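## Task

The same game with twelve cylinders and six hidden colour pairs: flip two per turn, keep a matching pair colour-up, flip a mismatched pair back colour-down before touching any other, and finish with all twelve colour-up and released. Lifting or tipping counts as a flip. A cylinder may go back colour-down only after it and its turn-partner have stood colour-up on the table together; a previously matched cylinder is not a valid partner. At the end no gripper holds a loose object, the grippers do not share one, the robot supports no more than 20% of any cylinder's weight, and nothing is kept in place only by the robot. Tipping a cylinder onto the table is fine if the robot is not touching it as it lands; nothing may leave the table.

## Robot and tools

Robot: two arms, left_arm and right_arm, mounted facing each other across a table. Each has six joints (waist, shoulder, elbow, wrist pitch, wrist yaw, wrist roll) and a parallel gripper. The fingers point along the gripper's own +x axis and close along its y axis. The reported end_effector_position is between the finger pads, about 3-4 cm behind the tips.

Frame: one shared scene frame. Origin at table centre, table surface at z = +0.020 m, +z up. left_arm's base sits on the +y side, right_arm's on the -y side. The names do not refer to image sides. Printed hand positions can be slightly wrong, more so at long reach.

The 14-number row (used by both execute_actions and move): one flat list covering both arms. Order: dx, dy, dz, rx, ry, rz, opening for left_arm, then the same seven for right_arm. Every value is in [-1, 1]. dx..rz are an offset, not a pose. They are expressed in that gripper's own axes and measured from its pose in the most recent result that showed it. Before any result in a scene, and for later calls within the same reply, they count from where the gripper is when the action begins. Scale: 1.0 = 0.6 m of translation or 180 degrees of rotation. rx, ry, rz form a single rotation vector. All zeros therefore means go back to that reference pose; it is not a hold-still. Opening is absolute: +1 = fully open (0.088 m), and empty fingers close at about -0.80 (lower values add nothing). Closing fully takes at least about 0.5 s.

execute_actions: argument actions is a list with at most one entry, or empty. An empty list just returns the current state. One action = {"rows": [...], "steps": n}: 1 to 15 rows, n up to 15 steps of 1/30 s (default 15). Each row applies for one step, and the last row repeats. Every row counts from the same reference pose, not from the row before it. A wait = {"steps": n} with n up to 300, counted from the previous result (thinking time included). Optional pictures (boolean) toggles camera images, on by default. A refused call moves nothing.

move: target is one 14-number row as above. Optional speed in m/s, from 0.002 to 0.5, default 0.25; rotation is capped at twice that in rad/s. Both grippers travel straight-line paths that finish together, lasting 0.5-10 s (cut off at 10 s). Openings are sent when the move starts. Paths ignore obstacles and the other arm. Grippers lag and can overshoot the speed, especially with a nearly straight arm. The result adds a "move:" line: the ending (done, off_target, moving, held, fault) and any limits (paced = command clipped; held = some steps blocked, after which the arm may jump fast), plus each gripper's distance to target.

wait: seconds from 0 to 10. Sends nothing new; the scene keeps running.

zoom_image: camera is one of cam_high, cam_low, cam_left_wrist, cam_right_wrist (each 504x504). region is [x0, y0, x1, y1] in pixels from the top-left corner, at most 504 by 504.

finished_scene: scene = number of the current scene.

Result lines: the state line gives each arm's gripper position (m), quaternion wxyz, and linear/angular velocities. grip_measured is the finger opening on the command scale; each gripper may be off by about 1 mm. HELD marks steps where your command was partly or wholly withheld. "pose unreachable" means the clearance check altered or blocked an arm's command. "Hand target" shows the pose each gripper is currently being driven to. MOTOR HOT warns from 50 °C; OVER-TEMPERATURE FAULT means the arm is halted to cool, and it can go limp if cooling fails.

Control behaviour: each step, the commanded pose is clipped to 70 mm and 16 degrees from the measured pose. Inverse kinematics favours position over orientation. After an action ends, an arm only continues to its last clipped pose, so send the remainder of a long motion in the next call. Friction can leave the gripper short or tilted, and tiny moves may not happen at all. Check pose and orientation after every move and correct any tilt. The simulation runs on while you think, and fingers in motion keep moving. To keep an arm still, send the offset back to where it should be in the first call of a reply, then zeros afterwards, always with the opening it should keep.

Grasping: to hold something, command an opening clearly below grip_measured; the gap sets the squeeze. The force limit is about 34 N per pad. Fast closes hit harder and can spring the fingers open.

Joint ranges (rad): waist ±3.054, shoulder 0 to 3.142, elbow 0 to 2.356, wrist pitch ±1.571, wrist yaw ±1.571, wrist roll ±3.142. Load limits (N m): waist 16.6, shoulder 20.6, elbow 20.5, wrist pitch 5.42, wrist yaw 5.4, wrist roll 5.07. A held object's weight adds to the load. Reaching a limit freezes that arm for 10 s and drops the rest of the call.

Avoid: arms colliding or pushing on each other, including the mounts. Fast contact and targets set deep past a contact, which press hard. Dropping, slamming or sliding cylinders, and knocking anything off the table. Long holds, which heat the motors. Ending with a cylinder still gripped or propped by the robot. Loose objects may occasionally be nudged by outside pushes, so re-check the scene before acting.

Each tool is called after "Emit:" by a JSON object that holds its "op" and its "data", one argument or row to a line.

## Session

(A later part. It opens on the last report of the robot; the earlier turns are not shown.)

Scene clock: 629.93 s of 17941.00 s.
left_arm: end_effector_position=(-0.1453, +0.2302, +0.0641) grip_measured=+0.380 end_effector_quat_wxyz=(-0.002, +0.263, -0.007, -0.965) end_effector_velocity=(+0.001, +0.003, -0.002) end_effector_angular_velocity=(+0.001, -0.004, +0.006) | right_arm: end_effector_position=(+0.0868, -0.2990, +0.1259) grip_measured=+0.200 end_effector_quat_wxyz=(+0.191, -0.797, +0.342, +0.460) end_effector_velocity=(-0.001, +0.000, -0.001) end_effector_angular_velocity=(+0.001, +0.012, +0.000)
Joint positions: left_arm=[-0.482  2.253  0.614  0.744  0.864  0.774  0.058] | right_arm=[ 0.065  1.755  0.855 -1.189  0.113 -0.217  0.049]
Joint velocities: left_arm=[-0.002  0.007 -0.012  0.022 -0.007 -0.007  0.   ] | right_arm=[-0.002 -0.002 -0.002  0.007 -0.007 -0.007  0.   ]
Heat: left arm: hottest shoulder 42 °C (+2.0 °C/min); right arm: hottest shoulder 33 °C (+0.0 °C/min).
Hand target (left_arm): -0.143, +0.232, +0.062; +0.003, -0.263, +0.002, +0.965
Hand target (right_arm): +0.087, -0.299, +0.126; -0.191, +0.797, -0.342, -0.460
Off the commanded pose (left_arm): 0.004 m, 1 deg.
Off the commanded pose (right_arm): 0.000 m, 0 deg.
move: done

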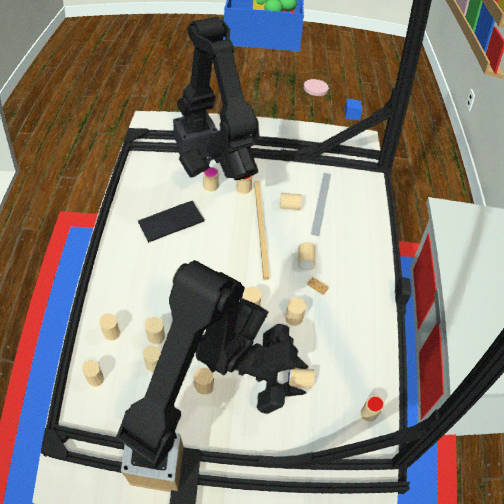

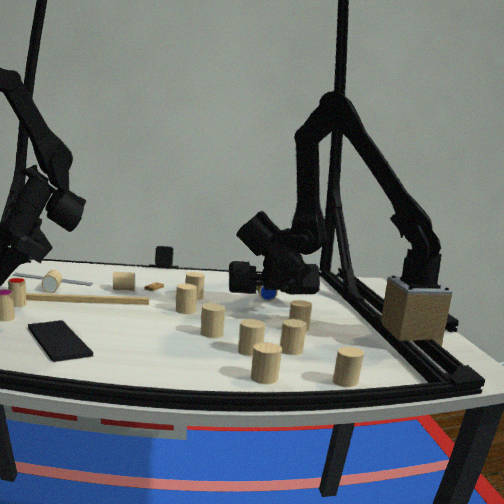

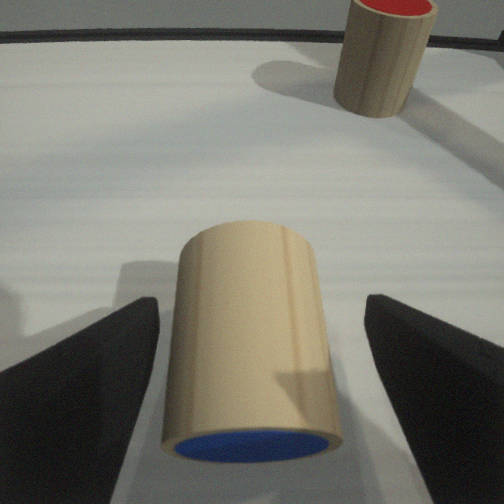

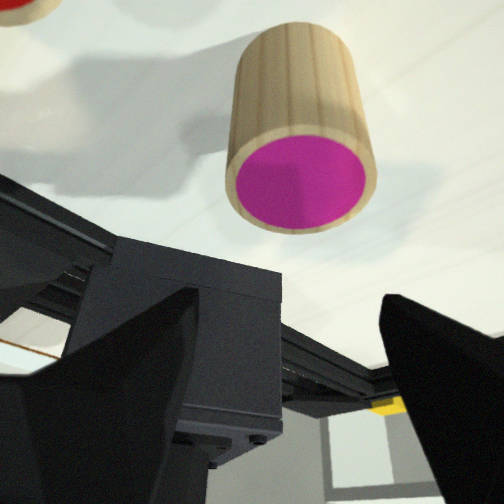

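Emit:
{"op": "move", "data": {
  "target": [0.022,0.007,-0.018,0,-0.003,0,0.38,0,0,0,0,0,0,0.2],
  "speed": 0.04
}}

Emit:
{"op": "execute_actions", "data": {
  "actions": [
    {"rows":[[0,0,0,0,0,0,0.3,0,0,0,0,0,0,0.3],[0,0,0,0,0,0,0.2,0,0,0,0,0,0,0.3],[0,0,0,0,0,0,0.2,0,0,0,0,0,0,0.3],[0,0,0,0,0,0,0.1,0,0,0,0,0,0,0.3],[0,0,0,0,0,0,0.1,0,0,0,0,0,0,0.3],[0,0,0,0,0,0,0,0,0,0,0,0,0,0.3],[0,0,0,0,0,0,0,0,0,0,0,0,0,0.3],[0,0,0,0,0,0,-0.1,0,0,0,0,0,0,0.3],[0,0,0,0,0,0,-0.1,0,0,0,0,0,0,0.3],[0,0,0,0,0,0,-0.3,0,0,0,0,0,0,0.3]],"steps":14}
  ],
  "pictures": false
}}

Emit:
{"op": "move", "data": {
  "target": [-0.028,0,0.048,0,0,0,-0.3,0,0,0,0,0,0,0.3],
  "speed": 0.15
}}

Emit:
{"op": "move", "data": {
  "target": [-0.015,0,0.03,0,0.497,0,-0.3,-0.01,0,0.005,0.168,0,0.097,0.3],
  "speed": 0.35
}}

Emit:
{"op": "move", "data": {
  "target": [0.056,0,0.032,0,0,0,-0.3,0,0,0,0,0,0,0.3],
  "speed": 0.05
}}

Emit:
{"op": "execute_actions", "data": {
  "actions": [
    {"rows":[[0,0,0,0,0,0,0.35,0,0,0,0,0,0,0.3]],"steps":10}
  ]
}}

Scene clock: 643.07 s of 17941.00 s.
left_arm: end_effector_position=(-0.1501, +0.2263, +0.0508) grip_measured=+0.380 end_effector_quat_wxyz=(-0.002, +0.256, -0.009, -0.967) end_effector_velocity=(-0.000, +0.000, -0.002) end_effector_angular_velocity=(-0.003, -0.008, -0.001) | right_arm: end_effector_position=(+0.0868, -0.2990, +0.1259) grip_measured=+0.200 end_effector_quat_wxyz=(+0.191, -0.797, +0.342, +0.460) end_effector_velocity=(-0.003, -0.001, -0.001) end_effector_angular_velocity=(-0.011, +0.028, +0.006)
Joint positions: left_arm=[-0.488  2.334  0.647  0.812  0.869  0.758  0.058] | right_arm=[ 0.065  1.755  0.855 -1.189  0.113 -0.217  0.049]
Joint velocities: left_arm=[-0.002  0.002  0.002 -0.007 -0.007  0.007 -0.   ] | right_arm=[-0.002 -0.002 -0.002  0.007 -0.022 -0.022 -0.   ]
Heat: left arm: hottest shoulder 41 °C (+0.0 °C/min); right arm: hottest shoulder 32 °C (-1.0 °C/min).
Hand target (left_arm): -0.151, +0.226, +0.048; +0.002, -0.258, +0.007, +0.966
Hand target (right_arm): +0.087, -0.299, +0.126; -0.191, +0.797, -0.342, -0.460
Off the commanded pose (left_arm): 0.003 m, 0 deg.
Off the commanded pose (right_arm): 0.000 m, 0 deg.
After step 90, 9.40 s passed at rest.
move: done

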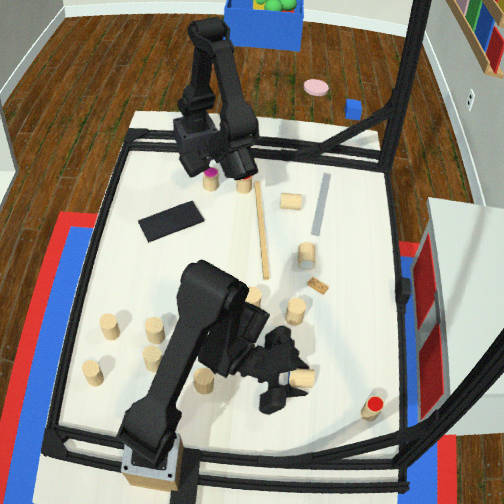

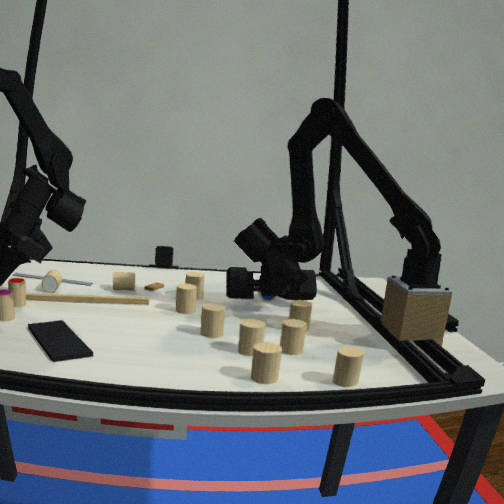

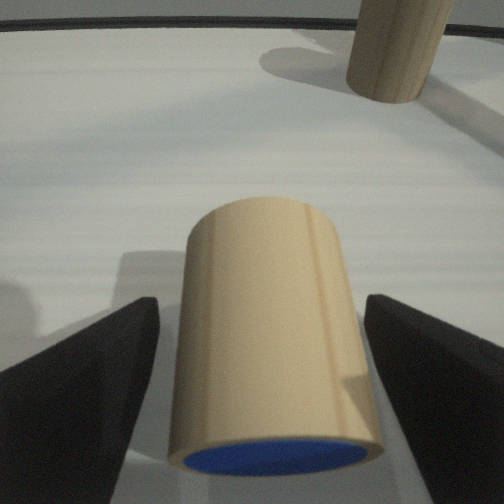

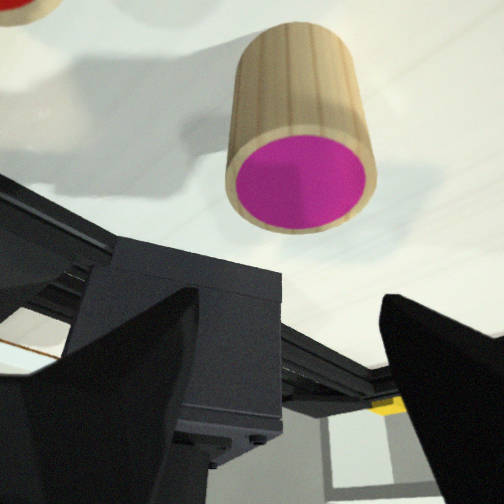

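Scene clock: 643.53 s of 17941.00 s.
left_arm: end_effector_position=(-0.1502, +0.2261, +0.0510) grip_measured=+0.000 end_effector_quat_wxyz=(-0.002, +0.256, -0.010, -0.967) end_effector_velocity=(+0.001, +0.002, +0.000) end_effector_angular_velocity=(+0.024, -0.003, +0.001) | right_arm: end_effector_position=(+0.0868, -0.2990, +0.1259) grip_measured=+0.299 end_effector_quat_wxyz=(+0.191, -0.797, +0.342, +0.460) end_effector_velocity=(+0.002, -0.001, +0.001) end_effector_angular_velocity=(-0.006, -0.006, +0.008)
Joint positions: left_arm=[-0.487  2.334  0.647  0.814  0.869  0.759  0.039] | right_arm=[ 0.065  1.755  0.855 -1.189  0.113 -0.217  0.054]
Joint velocities: left_arm=[ 0.002 -0.007 -0.002 -0.022  0.007 -0.007  0.   ] | right_arm=[-0.002 -0.002 -0.002 -0.007  0.007 -0.007  0.   ]
Heat: left arm: hottest shoulder 41 °C (+0.0 °C/min); right arm: hottest shoulder 32 °C (-1.0 °C/min).
Hand target (left_arm): -0.150, +0.226, +0.051; +0.002, -0.256, +0.008, +0.967
Hand target (right_arm): +0.087, -0.299, +0.126; -0.191, +0.797, -0.342, -0.460
Off the commanded pose (left_arm): 0.000 m, 0 deg.
Off the commanded pose (right_arm): 0.000 m, 0 deg.
Steps of this call (steps 1 to 14: all 14 steps of this action). Readings (end_effector_position):
1: left_arm (-0.1501, +0.2263, +0.0507) | right_arm (+0.0867, -0.2990, +0.1259)
2: left_arm (-0.1501, +0.2261, +0.0508) | right_arm (+0.0867, -0.2990, +0.1259)
4: left_arm (-0.1502, +0.2260, +0.0510) | right_arm (+0.0868, -0.2990, +0.1259)
8: left_arm (-0.1502, +0.2260, +0.0510) | right_arm (+0.0868, -0.2990, +0.1259)
14: the state above

Scene clock: 644.53 s of 17941.00 s.
left_arm: end_effector_position=(-0.1500, +0.2264, +0.0813) grip_measured=+0.000 end_effector_quat_wxyz=(-0.003, +0.257, -0.007, -0.966) end_effector_velocity=(+0.004, +0.009, -0.006) end_effector_angular_velocity=(+0.040, -0.032, -0.001) | right_arm: end_effector_position=(+0.0868, -0.2990, +0.1259) grip_measured=+0.300 end_effector_quat_wxyz=(+0.191, -0.797, +0.342, +0.460) end_effector_velocity=(+0.000, -0.002, +0.001) end_effector_angular_velocity=(-0.012, +0.005, +0.000)
Joint positions: left_arm=[-0.487  2.185  0.622  0.684  0.869  0.759  0.039] | right_arm=[ 0.065  1.755  0.855 -1.189  0.113 -0.217  0.054]
Joint velocities: left_arm=[-0.002 -0.007 -0.012 -0.051 -0.007  0.007 -0.   ] | right_arm=[-0.002 -0.002 -0.002 -0.007 -0.007 -0.007 -0.   ]
Heat: left arm: hottest shoulder 41 °C (+0.0 °C/min); right arm: hottest shoulder 32 °C (-1.0 °C/min).
Hand target (left_arm): -0.150, +0.227, +0.085; +0.002, -0.256, +0.010, +0.967
Hand target (right_arm): +0.087, -0.299, +0.126; -0.191, +0.797, -0.342, -0.460
Off the commanded pose (left_arm): 0.003 m, 0 deg.
Off the commanded pose (right_arm): 0.000 m, 0 deg.
move: done

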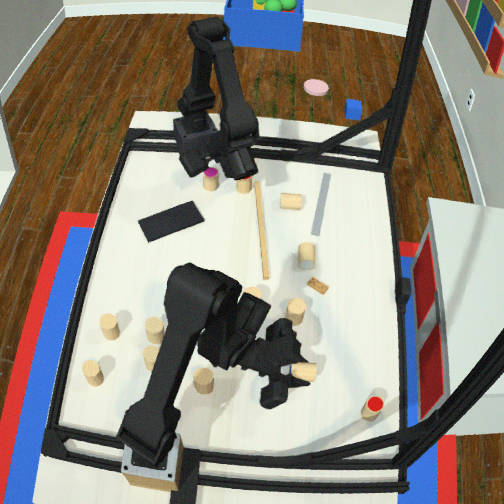

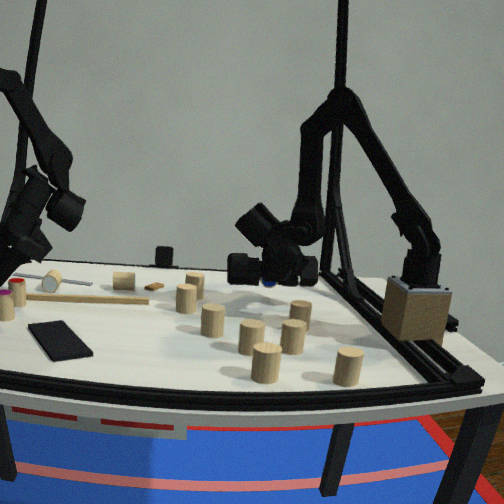

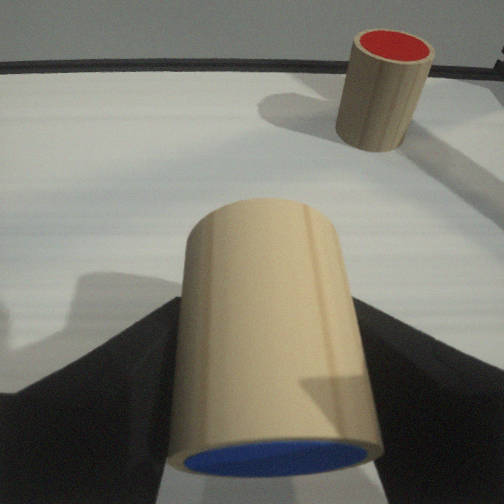

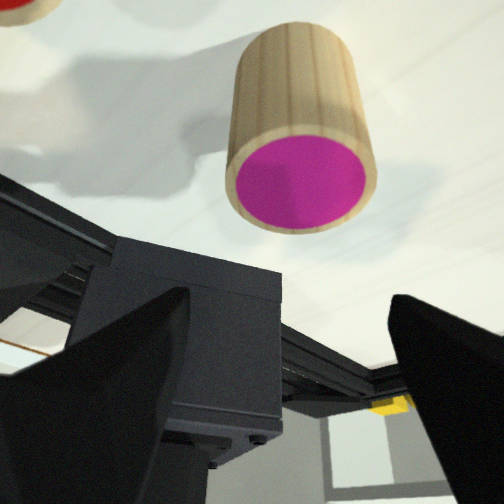

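Scene clock: 647.27 s of 17941.00 s.
left_arm: end_effector_position=(-0.1507, +0.2288, +0.1018) grip_measured=+0.000 end_effector_quat_wxyz=(+0.002, +0.861, -0.005, -0.509) end_effector_velocity=(+0.001, -0.002, +0.006) end_effector_angular_velocity=(-0.010, -0.026, -0.005) | right_arm: end_effector_position=(+0.0837, -0.2965, +0.1299) grip_measured=+0.300 end_effector_quat_wxyz=(+0.320, -0.662, +0.562, +0.379) end_effector_velocity=(-0.003, -0.001, +0.002) end_effector_angular_velocity=(-0.009, +0.021, -0.007)
Joint positions: left_arm=[-0.942  2.411  1.686 -1.261 -0.292  0.561  0.039] | right_arm=[-0.114  1.765  0.884 -1.217 -0.092  0.153  0.054]
Joint velocities: left_arm=[-0.002  0.002  0.022 -0.037 -0.022 -0.007 -0.   ] | right_arm=[-0.002 -0.002  0.002 -0.007 -0.022 -0.007  0.   ]
Heat: left arm: hottest shoulder 41 °C (+0.0 °C/min); right arm: hottest shoulder 32 °C (-1.0 °C/min).
Hand target (left_arm): -0.152, +0.228, +0.101; +0.003, +0.862, -0.006, -0.508
Hand target (right_arm): +0.083, -0.295, +0.130; -0.321, +0.660, -0.565, -0.378
Off the commanded pose (left_arm): 0.002 m, 1 deg.
Off the commanded pose (right_arm): 0.002 m, 0 deg.
move: done

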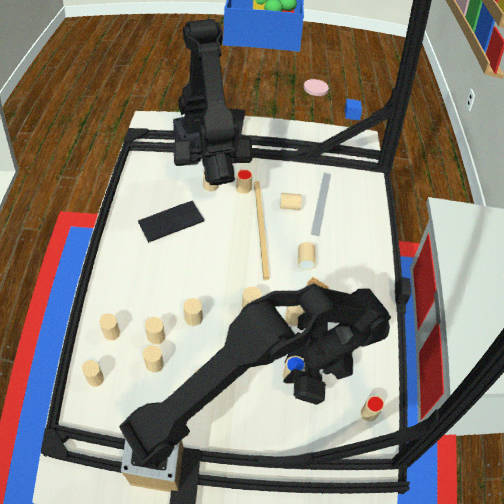

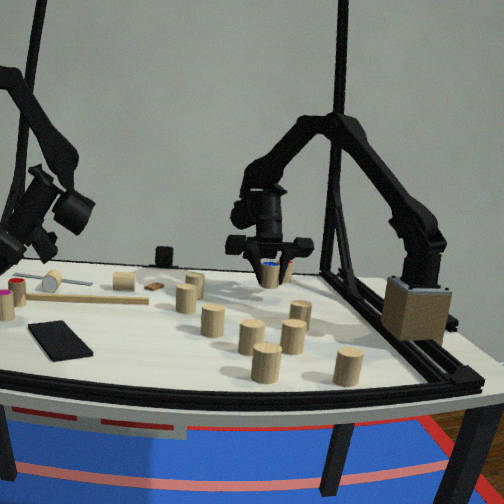

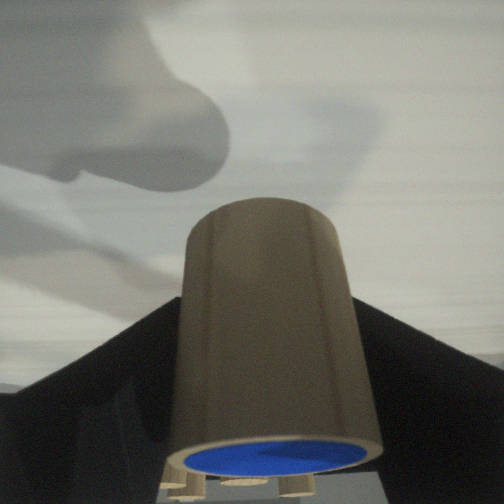

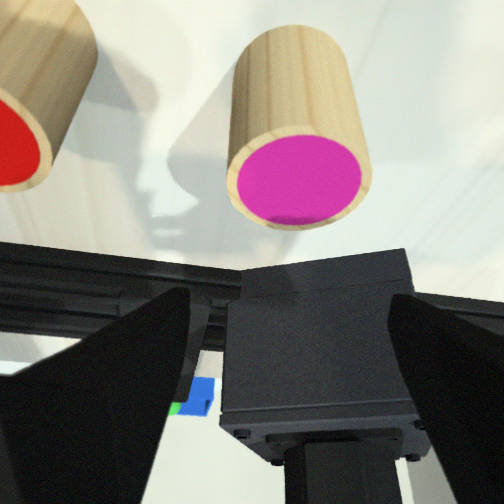

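Scene clock: 648.27 s of 17941.00 s.
left_arm: end_effector_position=(-0.1533, +0.2269, +0.0696) grip_measured=+0.000 end_effector_quat_wxyz=(+0.005, +0.858, -0.006, -0.513) end_effector_velocity=(+0.000, +0.003, +0.001) end_effector_angular_velocity=(+0.006, -0.002, +0.007) | right_arm: end_effector_position=(+0.0837, -0.2965, +0.1299) grip_measured=+0.300 end_effector_quat_wxyz=(+0.320, -0.662, +0.562, +0.378) end_effector_velocity=(-0.000, -0.002, +0.001) end_effector_angular_velocity=(-0.008, -0.000, -0.012)
Joint positions: left_arm=[-0.942  2.478  1.672 -1.169 -0.292  0.561  0.039] | right_arm=[-0.114  1.765  0.884 -1.217 -0.092  0.154  0.054]
Joint velocities: left_arm=[-0.002 -0.002 -0.002 -0.007  0.007 -0.007 -0.   ] | right_arm=[-0.002 -0.002 -0.002 -0.007 -0.007  0.007 -0.   ]
Heat: left arm: hottest shoulder 41 °C (+0.0 °C/min); right arm: hottest shoulder 32 °C (-1.0 °C/min).
Hand target (left_arm): -0.151, +0.229, +0.063; +0.002, +0.861, -0.004, -0.509
Hand target (right_arm): +0.084, -0.297, +0.130; -0.320, +0.662, -0.562, -0.378
Off the commanded pose (left_arm): 0.007 m, 1 deg.
Off the commanded pose (right_arm): 0.000 m, 0 deg.
move: done

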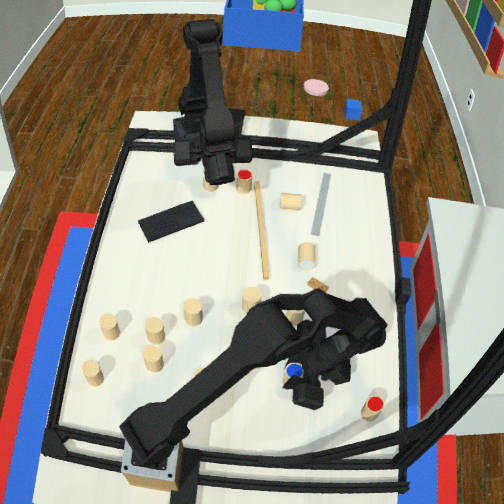

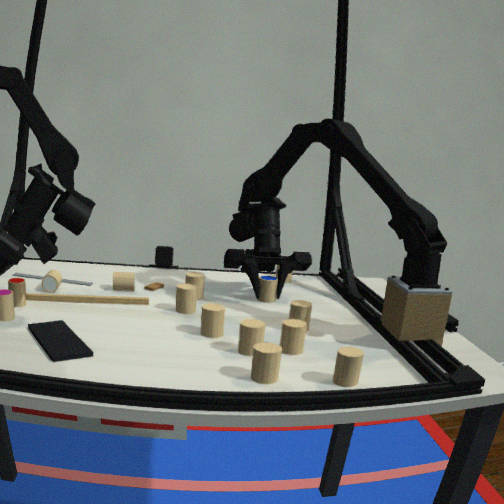

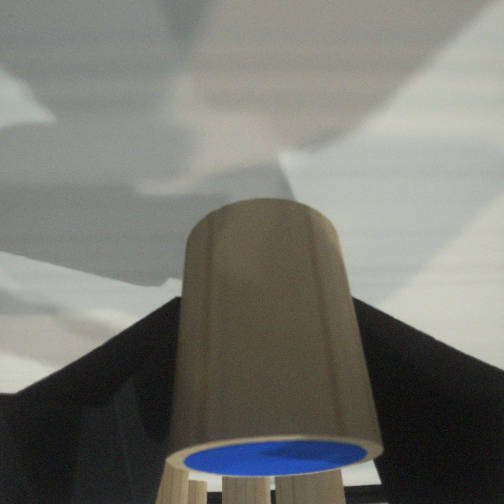

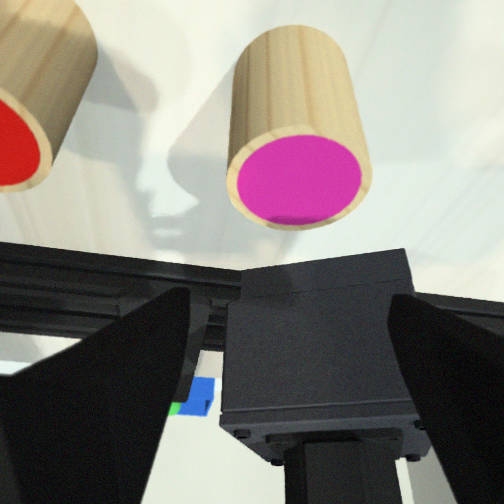

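Scene clock: 648.60 s of 17941.00 s.
left_arm: end_effector_position=(-0.1536, +0.2267, +0.0695) grip_measured=+0.329 end_effector_quat_wxyz=(+0.006, +0.858, -0.006, -0.514) end_effector_velocity=(+0.001, +0.001, +0.001) end_effector_angular_velocity=(+0.002, -0.010, -0.012) | right_arm: end_effector_position=(+0.0837, -0.2965, +0.1299) grip_measured=+0.300 end_effector_quat_wxyz=(+0.320, -0.662, +0.562, +0.378) end_effector_velocity=(-0.000, -0.002, +0.001) end_effector_angular_velocity=(-0.008, -0.000, -0.012)
Joint positions: left_arm=[-0.942  2.478  1.672 -1.167 -0.292  0.561  0.055] | right_arm=[-0.114  1.765  0.884 -1.217 -0.092  0.154  0.054]
Joint velocities: left_arm=[-0.002 -0.002 -0.002 -0.007 -0.007  0.007  0.011] | right_arm=[-0.002 -0.002 -0.002 -0.007 -0.007  0.007 -0.   ]
Heat: left arm: hottest shoulder 41 °C (+0.0 °C/min); right arm: hottest shoulder 32 °C (-1.0 °C/min).
Hand target (left_arm): -0.153, +0.227, +0.070; +0.005, +0.858, -0.006, -0.513
Hand target (right_arm): +0.084, -0.297, +0.130; -0.320, +0.662, -0.562, -0.378
Off the commanded pose (left_arm): 0.000 m, 0 deg.
Off the commanded pose (right_arm): 0.000 m, 0 deg.
Steps of this call (steps 1 to 10: all 10 steps of this action). Readings (end_effector_position):
1: left_arm (-0.1533, +0.2269, +0.0696) | right_arm (+0.0837, -0.2965, +0.1299)
2: left_arm (-0.1533, +0.2269, +0.0696) | right_arm (+0.0837, -0.2965, +0.1299)
4: left_arm (-0.1536, +0.2266, +0.0695) | right_arm (+0.0837, -0.2965, +0.1299)
8: left_arm (-0.1536, +0.2267, +0.0695) | right_arm (+0.0837, -0.2965, +0.1299)
10: the state above

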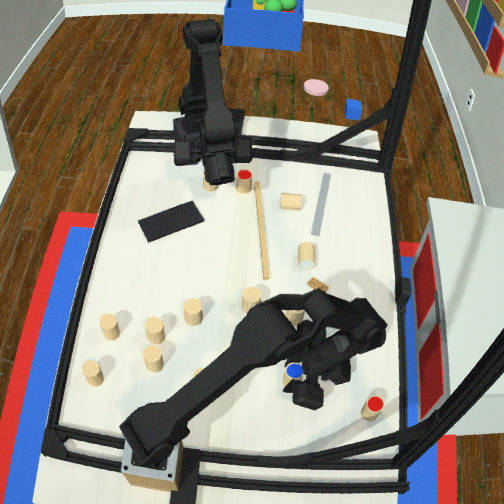

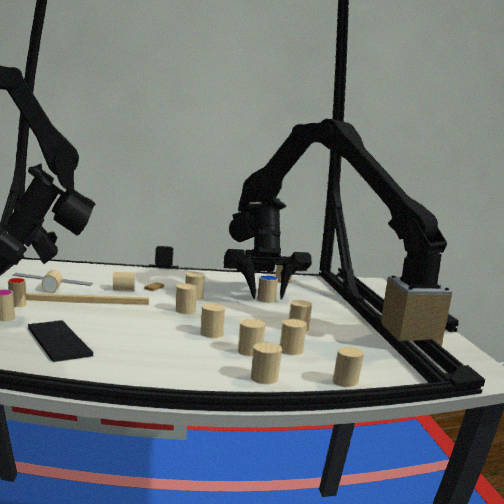

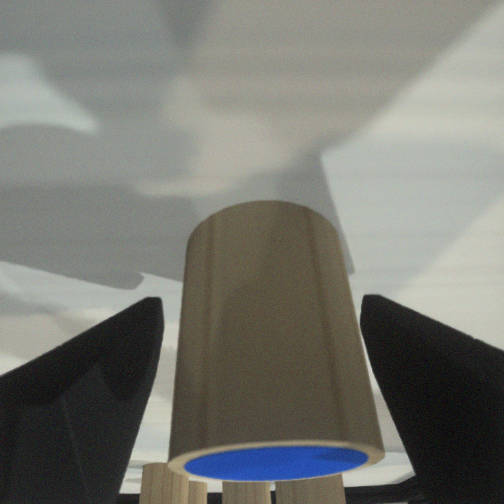

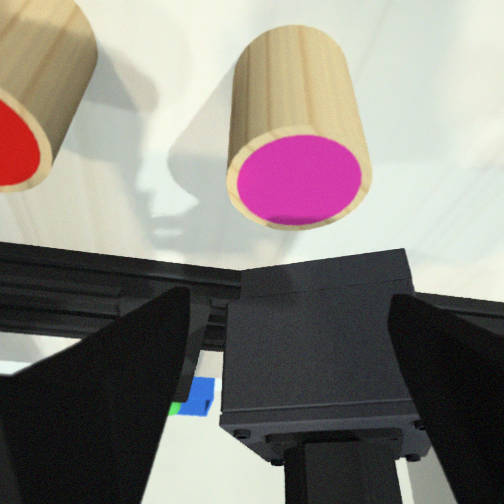

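Emit:
{"op": "move", "data": {
  "target": [0.005,-0.003,0.006,0,0.008,0,0.35,0.099,-0.003,0.067,0,-0.002,0,0.28],
  "speed": 0.08
}}

Scene clock: 656.03 s of 17941.00 s.
left_arm: end_effector_position=(-0.1538, +0.2288, +0.0664) grip_measured=+0.350 end_effector_quat_wxyz=(+0.005, +0.863, -0.005, -0.504) end_effector_velocity=(+0.001, +0.001, -0.000) end_effector_angular_velocity=(+0.006, -0.002, +0.012) | right_arm: end_effector_position=(+0.0828, -0.2890, +0.0609) grip_measured=+0.280 end_effector_quat_wxyz=(+0.325, -0.657, +0.560, +0.386) end_effector_velocity=(-0.001, -0.000, -0.001) end_effector_angular_velocity=(-0.000, +0.010, +0.000)
Joint positions: left_arm=[-0.949  2.499  1.691 -1.187 -0.298  0.547  0.056] | right_arm=[-0.122  1.976  0.814 -0.914 -0.09   0.148  0.053]
Joint velocities: left_arm=[ 0.002  0.002  0.002 -0.007  0.007 -0.007 -0.   ] | right_arm=[-0.002  0.002 -0.002  0.007 -0.007 -0.007 -0.   ]
Heat: left arm: hottest shoulder 42 °C (+1.0 °C/min); right arm: hottest shoulder 32 °C (-1.0 °C/min).
Hand target (left_arm): -0.155, +0.228, +0.065; +0.006, +0.864, -0.006, -0.503
Hand target (right_arm): +0.085, -0.292, +0.058; -0.322, +0.661, -0.561, -0.381
Off the commanded pose (left_arm): 0.002 m, 0 deg.
Off the commanded pose (right_arm): 0.004 m, 1 deg.
After step 90, 3.17 s passed at rest.
move: done

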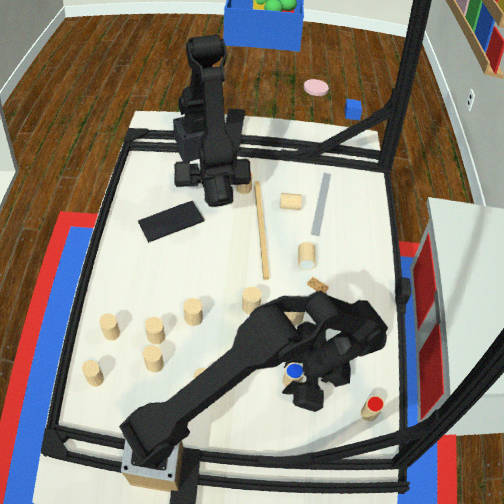

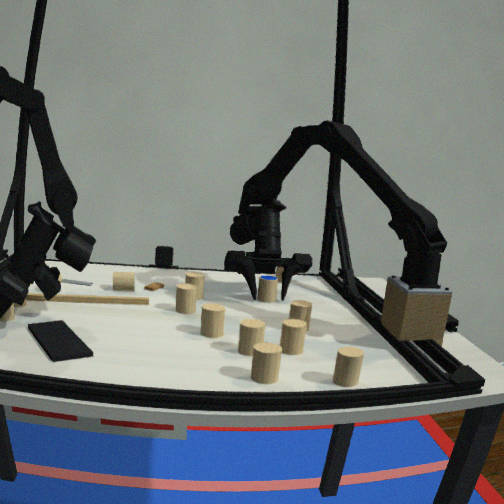

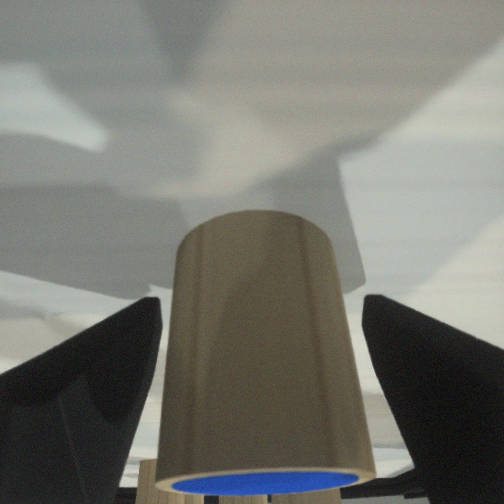

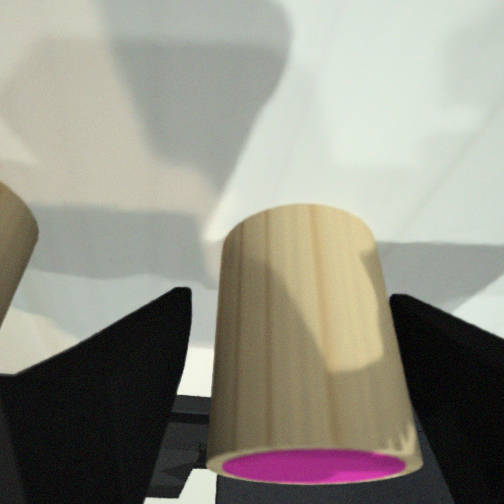

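Emit:
{"op": "execute_actions", "data": {
  "actions": [
    {"rows":[[0,0,0,0,0,0,0.3,0,0,0,0,0,0,0.25],[0,0,0,0,0,0,0.2,0,0,0,0,0,0,0.2],[0,0,0,0,0,0,0.2,0,0,0,0,0,0,0.2],[0,0,0,0,0,0,0.1,0,0,0,0,0,0,0.1],[0,0,0,0,0,0,0.1,0,0,0,0,0,0,0.1],[0,0,0,0,0,0,0,0,0,0,0,0,0,0],[0,0,0,0,0,0,0,0,0,0,0,0,0,0],[0,0,0,0,0,0,-0.1,0,0,0,0,0,0,-0.1],[0,0,0,0,0,0,-0.1,0,0,0,0,0,0,-0.1],[0,0,0,0,0,0,-0.3,0,0,0,0,0,0,-0.3]],"steps":14}
  ],
  "pictures": false
}}

Emit:
{"op": "move", "data": {
  "target": [-0.055,0,-0.032,0,0,0,-0.3,-0.055,0,-0.03,0,0,0,-0.3],
  "speed": 0.15
}}

Emit:
{"op": "move", "data": {
  "target": [0.015,0,0.008,0,-0.503,0,-0.3,-0.135,-0.012,0.252,-0.208,-0.486,0.056,-0.3],
  "speed": 0.35
}}

Emit:
{"op": "move", "data": {
  "target": [0.038,0,-0.066,0,0,0,-0.3,0.036,0,-0.064,0,0,0,-0.3],
  "speed": 0.05
}}

Scene clock: 668.87 s of 17941.00 s.
left_arm: end_effector_position=(-0.1537, +0.2289, +0.0663) grip_measured=+0.000 end_effector_quat_wxyz=(+0.005, +0.864, -0.005, -0.504) end_effector_velocity=(+0.002, -0.001, +0.002) end_effector_angular_velocity=(-0.016, -0.017, -0.005) | right_arm: end_effector_position=(+0.0829, -0.2892, +0.0606) grip_measured=-0.002 end_effector_quat_wxyz=(+0.324, -0.657, +0.560, +0.386) end_effector_velocity=(-0.001, -0.004, +0.001) end_effector_angular_velocity=(-0.018, +0.018, -0.012)
Joint positions: left_arm=[-0.949  2.5    1.691 -1.188 -0.298  0.547  0.039] | right_arm=[-0.122  1.978  0.814 -0.913 -0.09   0.147  0.039]
Joint velocities: left_arm=[-0.002 -0.002 -0.002 -0.007 -0.022 -0.007  0.   ] | right_arm=[-0.007 -0.002 -0.007 -0.007 -0.022 -0.007  0.   ]
Heat: left arm: hottest shoulder 43 °C (+2.0 °C/min); right arm: hottest shoulder 32 °C (-1.0 °C/min).
Hand target (left_arm): -0.154, +0.229, +0.066; +0.005, +0.864, -0.005, -0.504
Hand target (right_arm): +0.083, -0.289, +0.061; -0.325, +0.657, -0.560, -0.386
Off the commanded pose (left_arm): 0.000 m, 0 deg.
Off the commanded pose (right_arm): 0.000 m, 0 deg.
Steps of this call (steps 1 to 90: nothing new was sent; then 9.37 s passed at rest; steps 91 to 104: all 14 steps of this action). Readings (end_effector_position):
91: left_arm (-0.1539, +0.2288, +0.0663) | right_arm (+0.0828, -0.2891, +0.0606)
92: left_arm (-0.1538, +0.2289, +0.0662) | right_arm (+0.0828, -0.2891, +0.0606)
94: left_arm (-0.1538, +0.2289, +0.0662) | right_arm (+0.0828, -0.2891, +0.0606)
98: left_arm (-0.1538, +0.2289, +0.0662) | right_arm (+0.0828, -0.2891, +0.0606)
104: the state above

Scene clock: 669.93 s of 17941.00 s.
left_arm: end_effector_position=(-0.1500, +0.2316, +0.0982) grip_measured=+0.000 end_effector_quat_wxyz=(+0.000, +0.868, -0.002, -0.497) end_effector_velocity=(+0.001, +0.000, +0.003) end_effector_angular_velocity=(-0.008, -0.006, +0.001) | right_arm: end_effector_position=(+0.0840, -0.2925, +0.0949) grip_measured=-0.002 end_effector_quat_wxyz=(+0.320, -0.661, +0.563, +0.379) end_effector_velocity=(+0.001, -0.005, +0.003) end_effector_angular_velocity=(-0.023, +0.002, +0.000)
Joint positions: left_arm=[-0.949  2.435  1.703 -1.284 -0.298  0.547  0.039] | right_arm=[-0.122  1.873  0.846 -1.07  -0.09   0.147  0.039]
Joint velocities: left_arm=[-0.002 -0.007 -0.002 -0.007 -0.007 -0.007  0.   ] | right_arm=[-0.002 -0.002 -0.002 -0.022 -0.007 -0.007  0.   ]
Heat: left arm: hottest shoulder 43 °C (+2.0 °C/min); right arm: hottest shoulder 32 °C (-1.0 °C/min).
Hand target (left_arm): -0.153, +0.229, +0.105; +0.005, +0.864, -0.005, -0.504
Hand target (right_arm): +0.083, -0.289, +0.098; -0.324, +0.657, -0.560, -0.386
Off the commanded pose (left_arm): 0.007 m, 1 deg.
Off the commanded pose (right_arm): 0.005 m, 1 deg.
move: done

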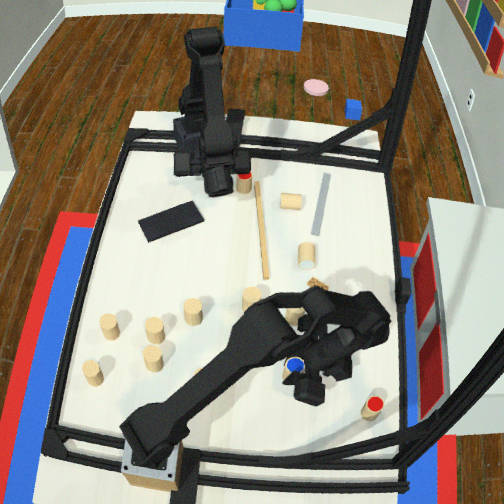

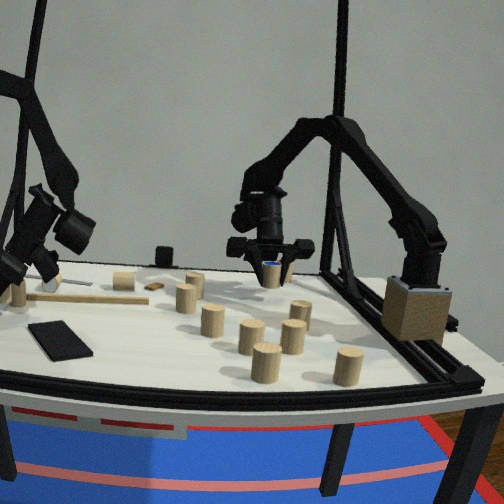

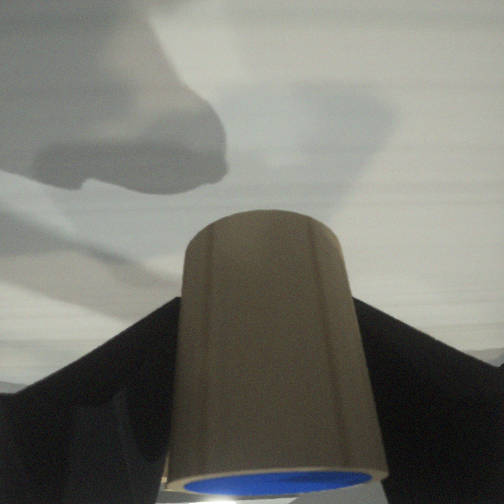

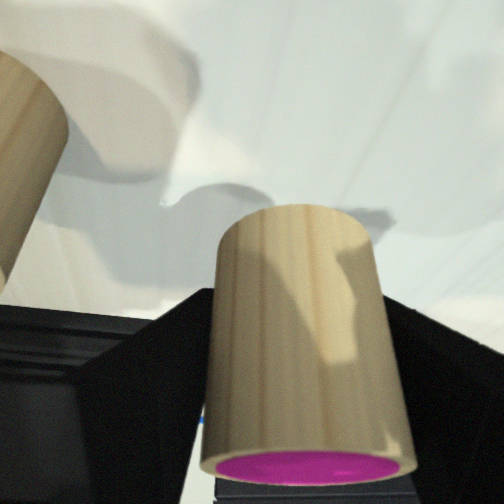

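Scene clock: 672.87 s of 17941.00 s.
left_arm: end_effector_position=(-0.1503, +0.2284, +0.0904) grip_measured=+0.000 end_effector_quat_wxyz=(-0.002, +0.260, -0.007, -0.966) end_effector_velocity=(+0.000, +0.004, -0.002) end_effector_angular_velocity=(+0.028, +0.001, +0.004) | right_arm: end_effector_position=(+0.0624, -0.1199, +0.0920) grip_measured=-0.001 end_effector_quat_wxyz=(+0.371, -0.236, +0.095, +0.893) end_effector_velocity=(-0.000, -0.004, -0.004) end_effector_angular_velocity=(-0.017, +0.009, -0.000)
Joint positions: left_arm=[-0.494  2.135  0.61   0.648  0.86   0.754  0.039] | right_arm=[-0.469  1.962  0.391  0.892 -0.669 -0.471  0.039]
Joint velocities: left_arm=[-0.002  0.007 -0.007  0.007  0.007 -0.022 -0.   ] | right_arm=[-0.002  0.012 -0.007  0.007 -0.007  0.007 -0.   ]
Heat: left arm: hottest shoulder 43 °C (+2.0 °C/min); right arm: hottest shoulder 32 °C (-1.0 °C/min).
Hand target (left_arm): -0.149, +0.230, +0.088; +0.002, -0.259, +0.002, +0.966
Hand target (right_arm): +0.063, -0.123, +0.089; +0.369, -0.237, +0.102, +0.893
Off the commanded pose (left_arm): 0.004 m, 1 deg.
Off the commanded pose (right_arm): 0.005 m, 1 deg.
move: done

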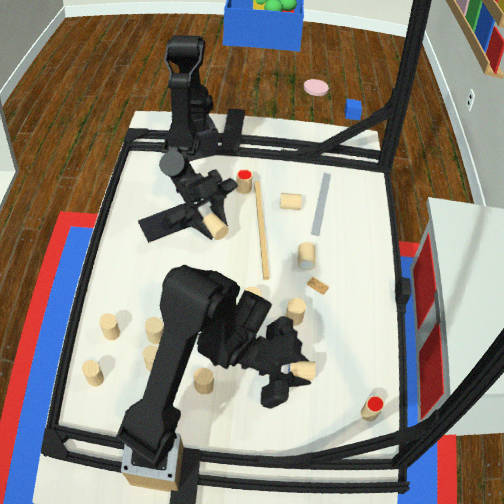

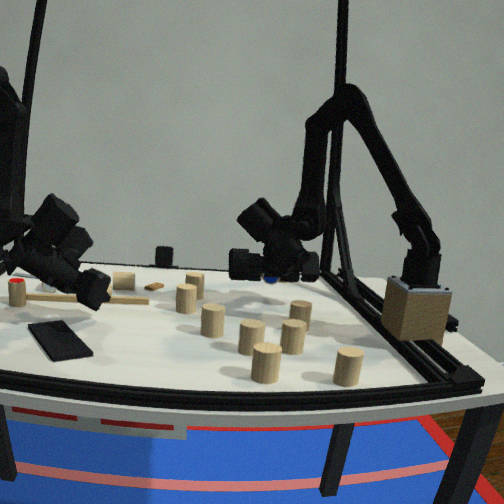

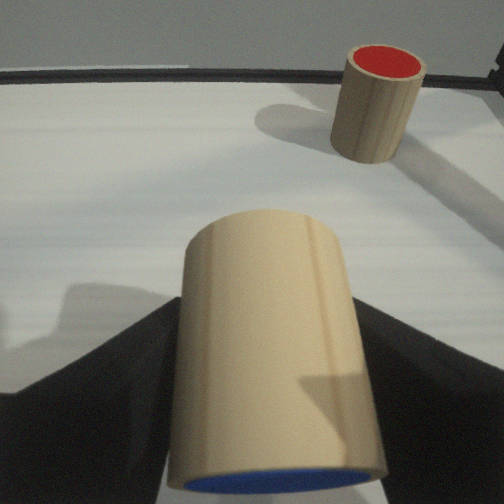

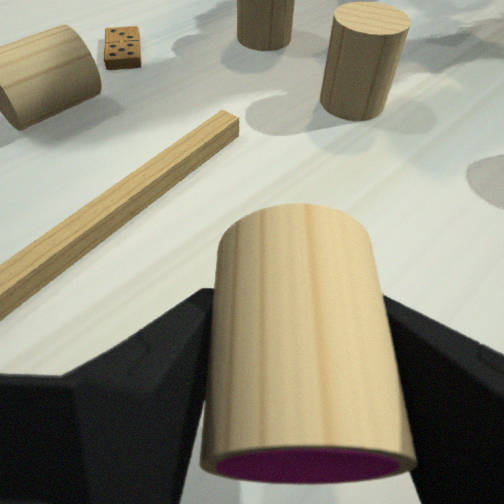

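Scene clock: 674.10 s of 17941.00 s.
left_arm: end_effector_position=(-0.1509, +0.2287, +0.0502) grip_measured=+0.000 end_effector_quat_wxyz=(-0.004, +0.254, -0.011, -0.967) end_effector_velocity=(+0.000, +0.001, -0.003) end_effector_angular_velocity=(+0.027, -0.011, +0.013) | right_arm: end_effector_position=(+0.0621, -0.1191, +0.0537) grip_measured=-0.001 end_effector_quat_wxyz=(+0.371, -0.233, +0.089, +0.894) end_effector_velocity=(-0.000, +0.001, -0.001) end_effector_angular_velocity=(+0.016, -0.009, +0.014)
Joint positions: left_arm=[-0.492  2.34   0.641  0.831  0.872  0.756  0.039] | right_arm=[-0.47   2.218  0.411  1.141 -0.674 -0.472  0.039]
Joint velocities: left_arm=[-0.002  0.007  0.002 -0.007 -0.007 -0.022  0.   ] | right_arm=[-0.002  0.012  0.007  0.007 -0.007 -0.022  0.   ]
Heat: left arm: hottest shoulder 43 °C (+2.0 °C/min); right arm: hottest shoulder 32 °C (-1.0 °C/min).
Hand target (left_arm): -0.150, +0.228, +0.044; +0.002, -0.260, +0.007, +0.966
Hand target (right_arm): +0.063, -0.120, +0.048; +0.371, -0.236, +0.095, +0.893
Off the commanded pose (left_arm): 0.006 m, 1 deg.
Off the commanded pose (right_arm): 0.006 m, 1 deg.
move: done

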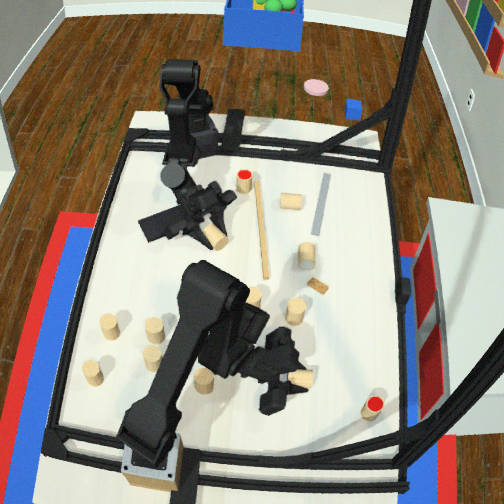

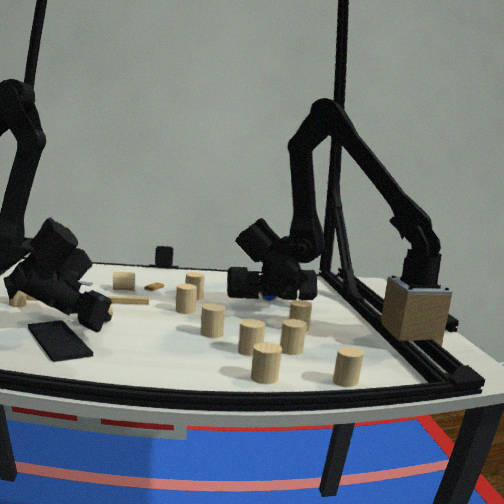

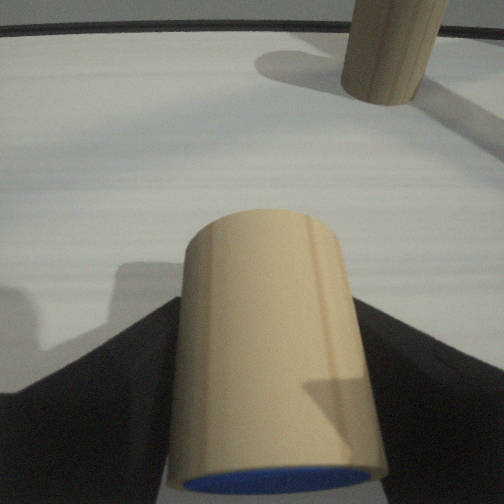

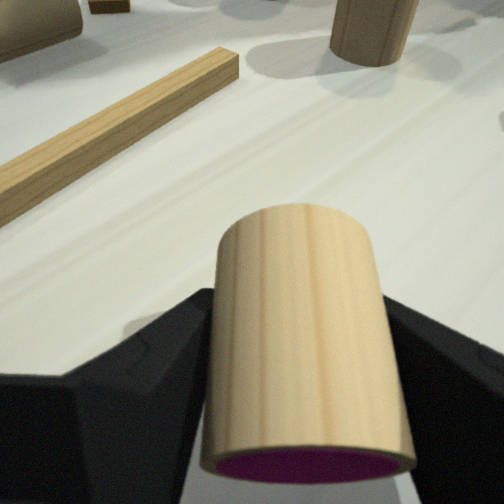

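Emit:
{"op": "execute_actions", "data": {
  "actions": [
    {"rows":[[0,0,0,0,0,0,0.38,0,0,0,0,0,0,0.38]],"steps":10}
  ],
  "pictures": false
}}

Emit:
{"op": "move", "data": {
  "target": [0.012,0,0.043,0,0.504,0,0.38,0.021,0,0.04,0.004,0.508,0.004,0.38],
  "speed": 0.35
}}

Scene clock: 679.17 s of 17941.00 s.
left_arm: end_effector_position=(-0.1514, +0.2292, +0.0503) grip_measured=+0.357 end_effector_quat_wxyz=(-0.007, +0.252, -0.012, -0.968) end_effector_velocity=(+0.001, -0.001, -0.003) end_effector_angular_velocity=(+0.013, -0.023, +0.015) | right_arm: end_effector_position=(+0.0620, -0.1191, +0.0531) grip_measured=+0.359 end_effector_quat_wxyz=(+0.371, -0.233, +0.089, +0.895) end_effector_velocity=(-0.002, -0.004, -0.001) end_effector_angular_velocity=(-0.008, +0.000, +0.012)
Joint positions: left_arm=[-0.492  2.343  0.643  0.833  0.878  0.759  0.056] | right_arm=[-0.47   2.221  0.412  1.141 -0.675 -0.472  0.057]
Joint velocities: left_arm=[-0.002 -0.002  0.002 -0.022 -0.022 -0.007  0.011] | right_arm=[ 0.002 -0.002 -0.007 -0.007 -0.007 -0.007  0.01 ]
Heat: left arm: hottest shoulder 42 °C (+0.0 °C/min); right arm: hottest shoulder 32 °C (-1.0 °C/min).
Hand target (left_arm): -0.151, +0.229, +0.050; +0.004, -0.254, +0.011, +0.967
Hand target (right_arm): +0.062, -0.119, +0.054; +0.371, -0.233, +0.089, +0.894
Off the commanded pose (left_arm): 0.001 m, 0 deg.
Off the commanded pose (right_arm): 0.001 m, 0 deg.
Steps of this call (steps 1 to 142: nothing new was sent; steps 143 to 152: all 10 steps of this action). Readings (end_effector_position):
143: left_arm (-0.1511, +0.2287, +0.0497) | right_arm (+0.0620, -0.1189, +0.0533)
144: left_arm (-0.1512, +0.2288, +0.0498) | right_arm (+0.0620, -0.1189, +0.0533)
146: left_arm (-0.1514, +0.2294, +0.0504) | right_arm (+0.0620, -0.1190, +0.0532)
150: left_arm (-0.1513, +0.2291, +0.0502) | right_arm (+0.0620, -0.1191, +0.0531)
152: the state above

Scene clock: 682.20 s of 17941.00 s.
left_arm: end_effector_position=(-0.1701, +0.2319, +0.0704) grip_measured=+0.380 end_effector_quat_wxyz=(+0.003, +0.863, -0.011, -0.505) end_effector_velocity=(+0.000, -0.000, +0.006) end_effector_angular_velocity=(-0.007, -0.017, +0.014) | right_arm: end_effector_position=(+0.0451, -0.1032, +0.0713) grip_measured=+0.380 end_effector_quat_wxyz=(+0.197, -0.795, +0.338, +0.464) end_effector_velocity=(-0.001, +0.003, +0.005) end_effector_angular_velocity=(-0.008, +0.015, +0.013)
Joint positions: left_arm=[-0.979  2.53   1.77  -1.239 -0.292  0.53   0.058] | right_arm=[-0.077  2.49   1.809 -1.372  0.187 -0.342  0.058]
Joint velocities: left_arm=[-0.002  0.002  0.022 -0.037 -0.007 -0.022 -0.   ] | right_arm=[-0.002  0.002  0.027 -0.022 -0.007 -0.022 -0.   ]
Heat: left arm: hottest shoulder 42 °C (+0.0 °C/min); right arm: hottest shoulder 32 °C (-1.0 °C/min).
Hand target (left_arm): -0.171, +0.231, +0.069; +0.004, +0.864, -0.012, -0.503
Hand target (right_arm): +0.045, -0.103, +0.067; -0.194, +0.798, -0.338, -0.459
Off the commanded pose (left_arm): 0.002 m, 1 deg.
Off the commanded pose (right_arm): 0.003 m, 1 deg.
move: done

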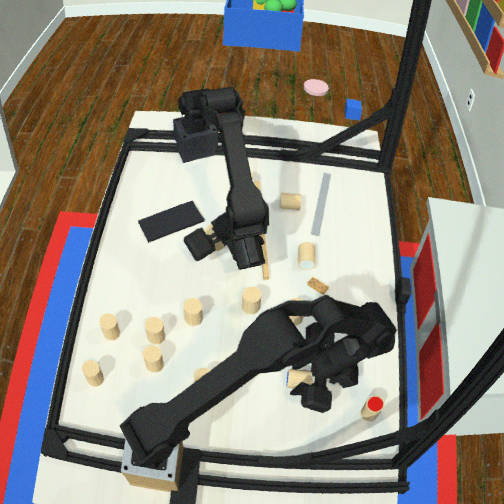

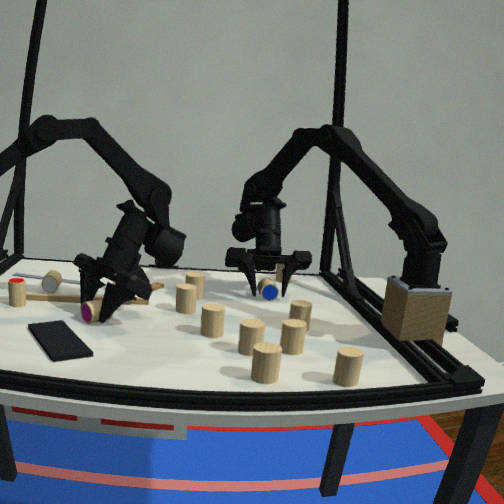

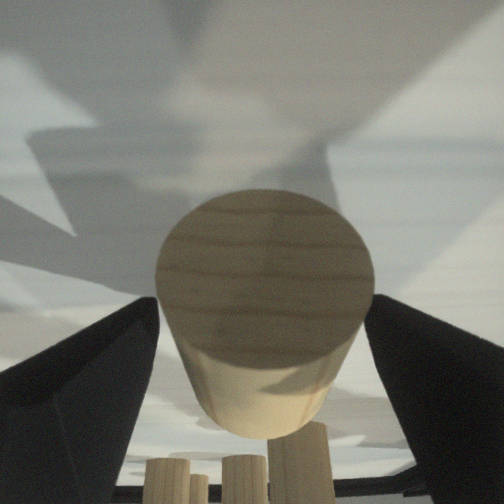

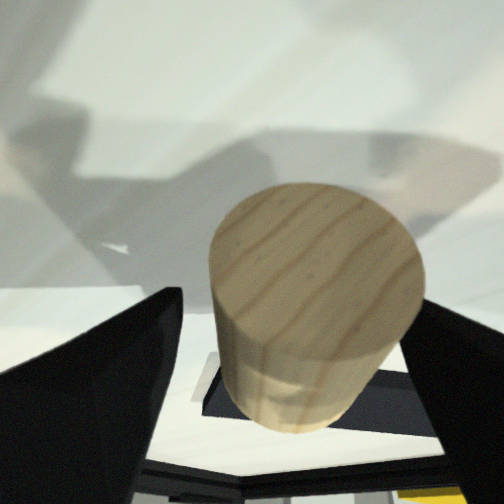

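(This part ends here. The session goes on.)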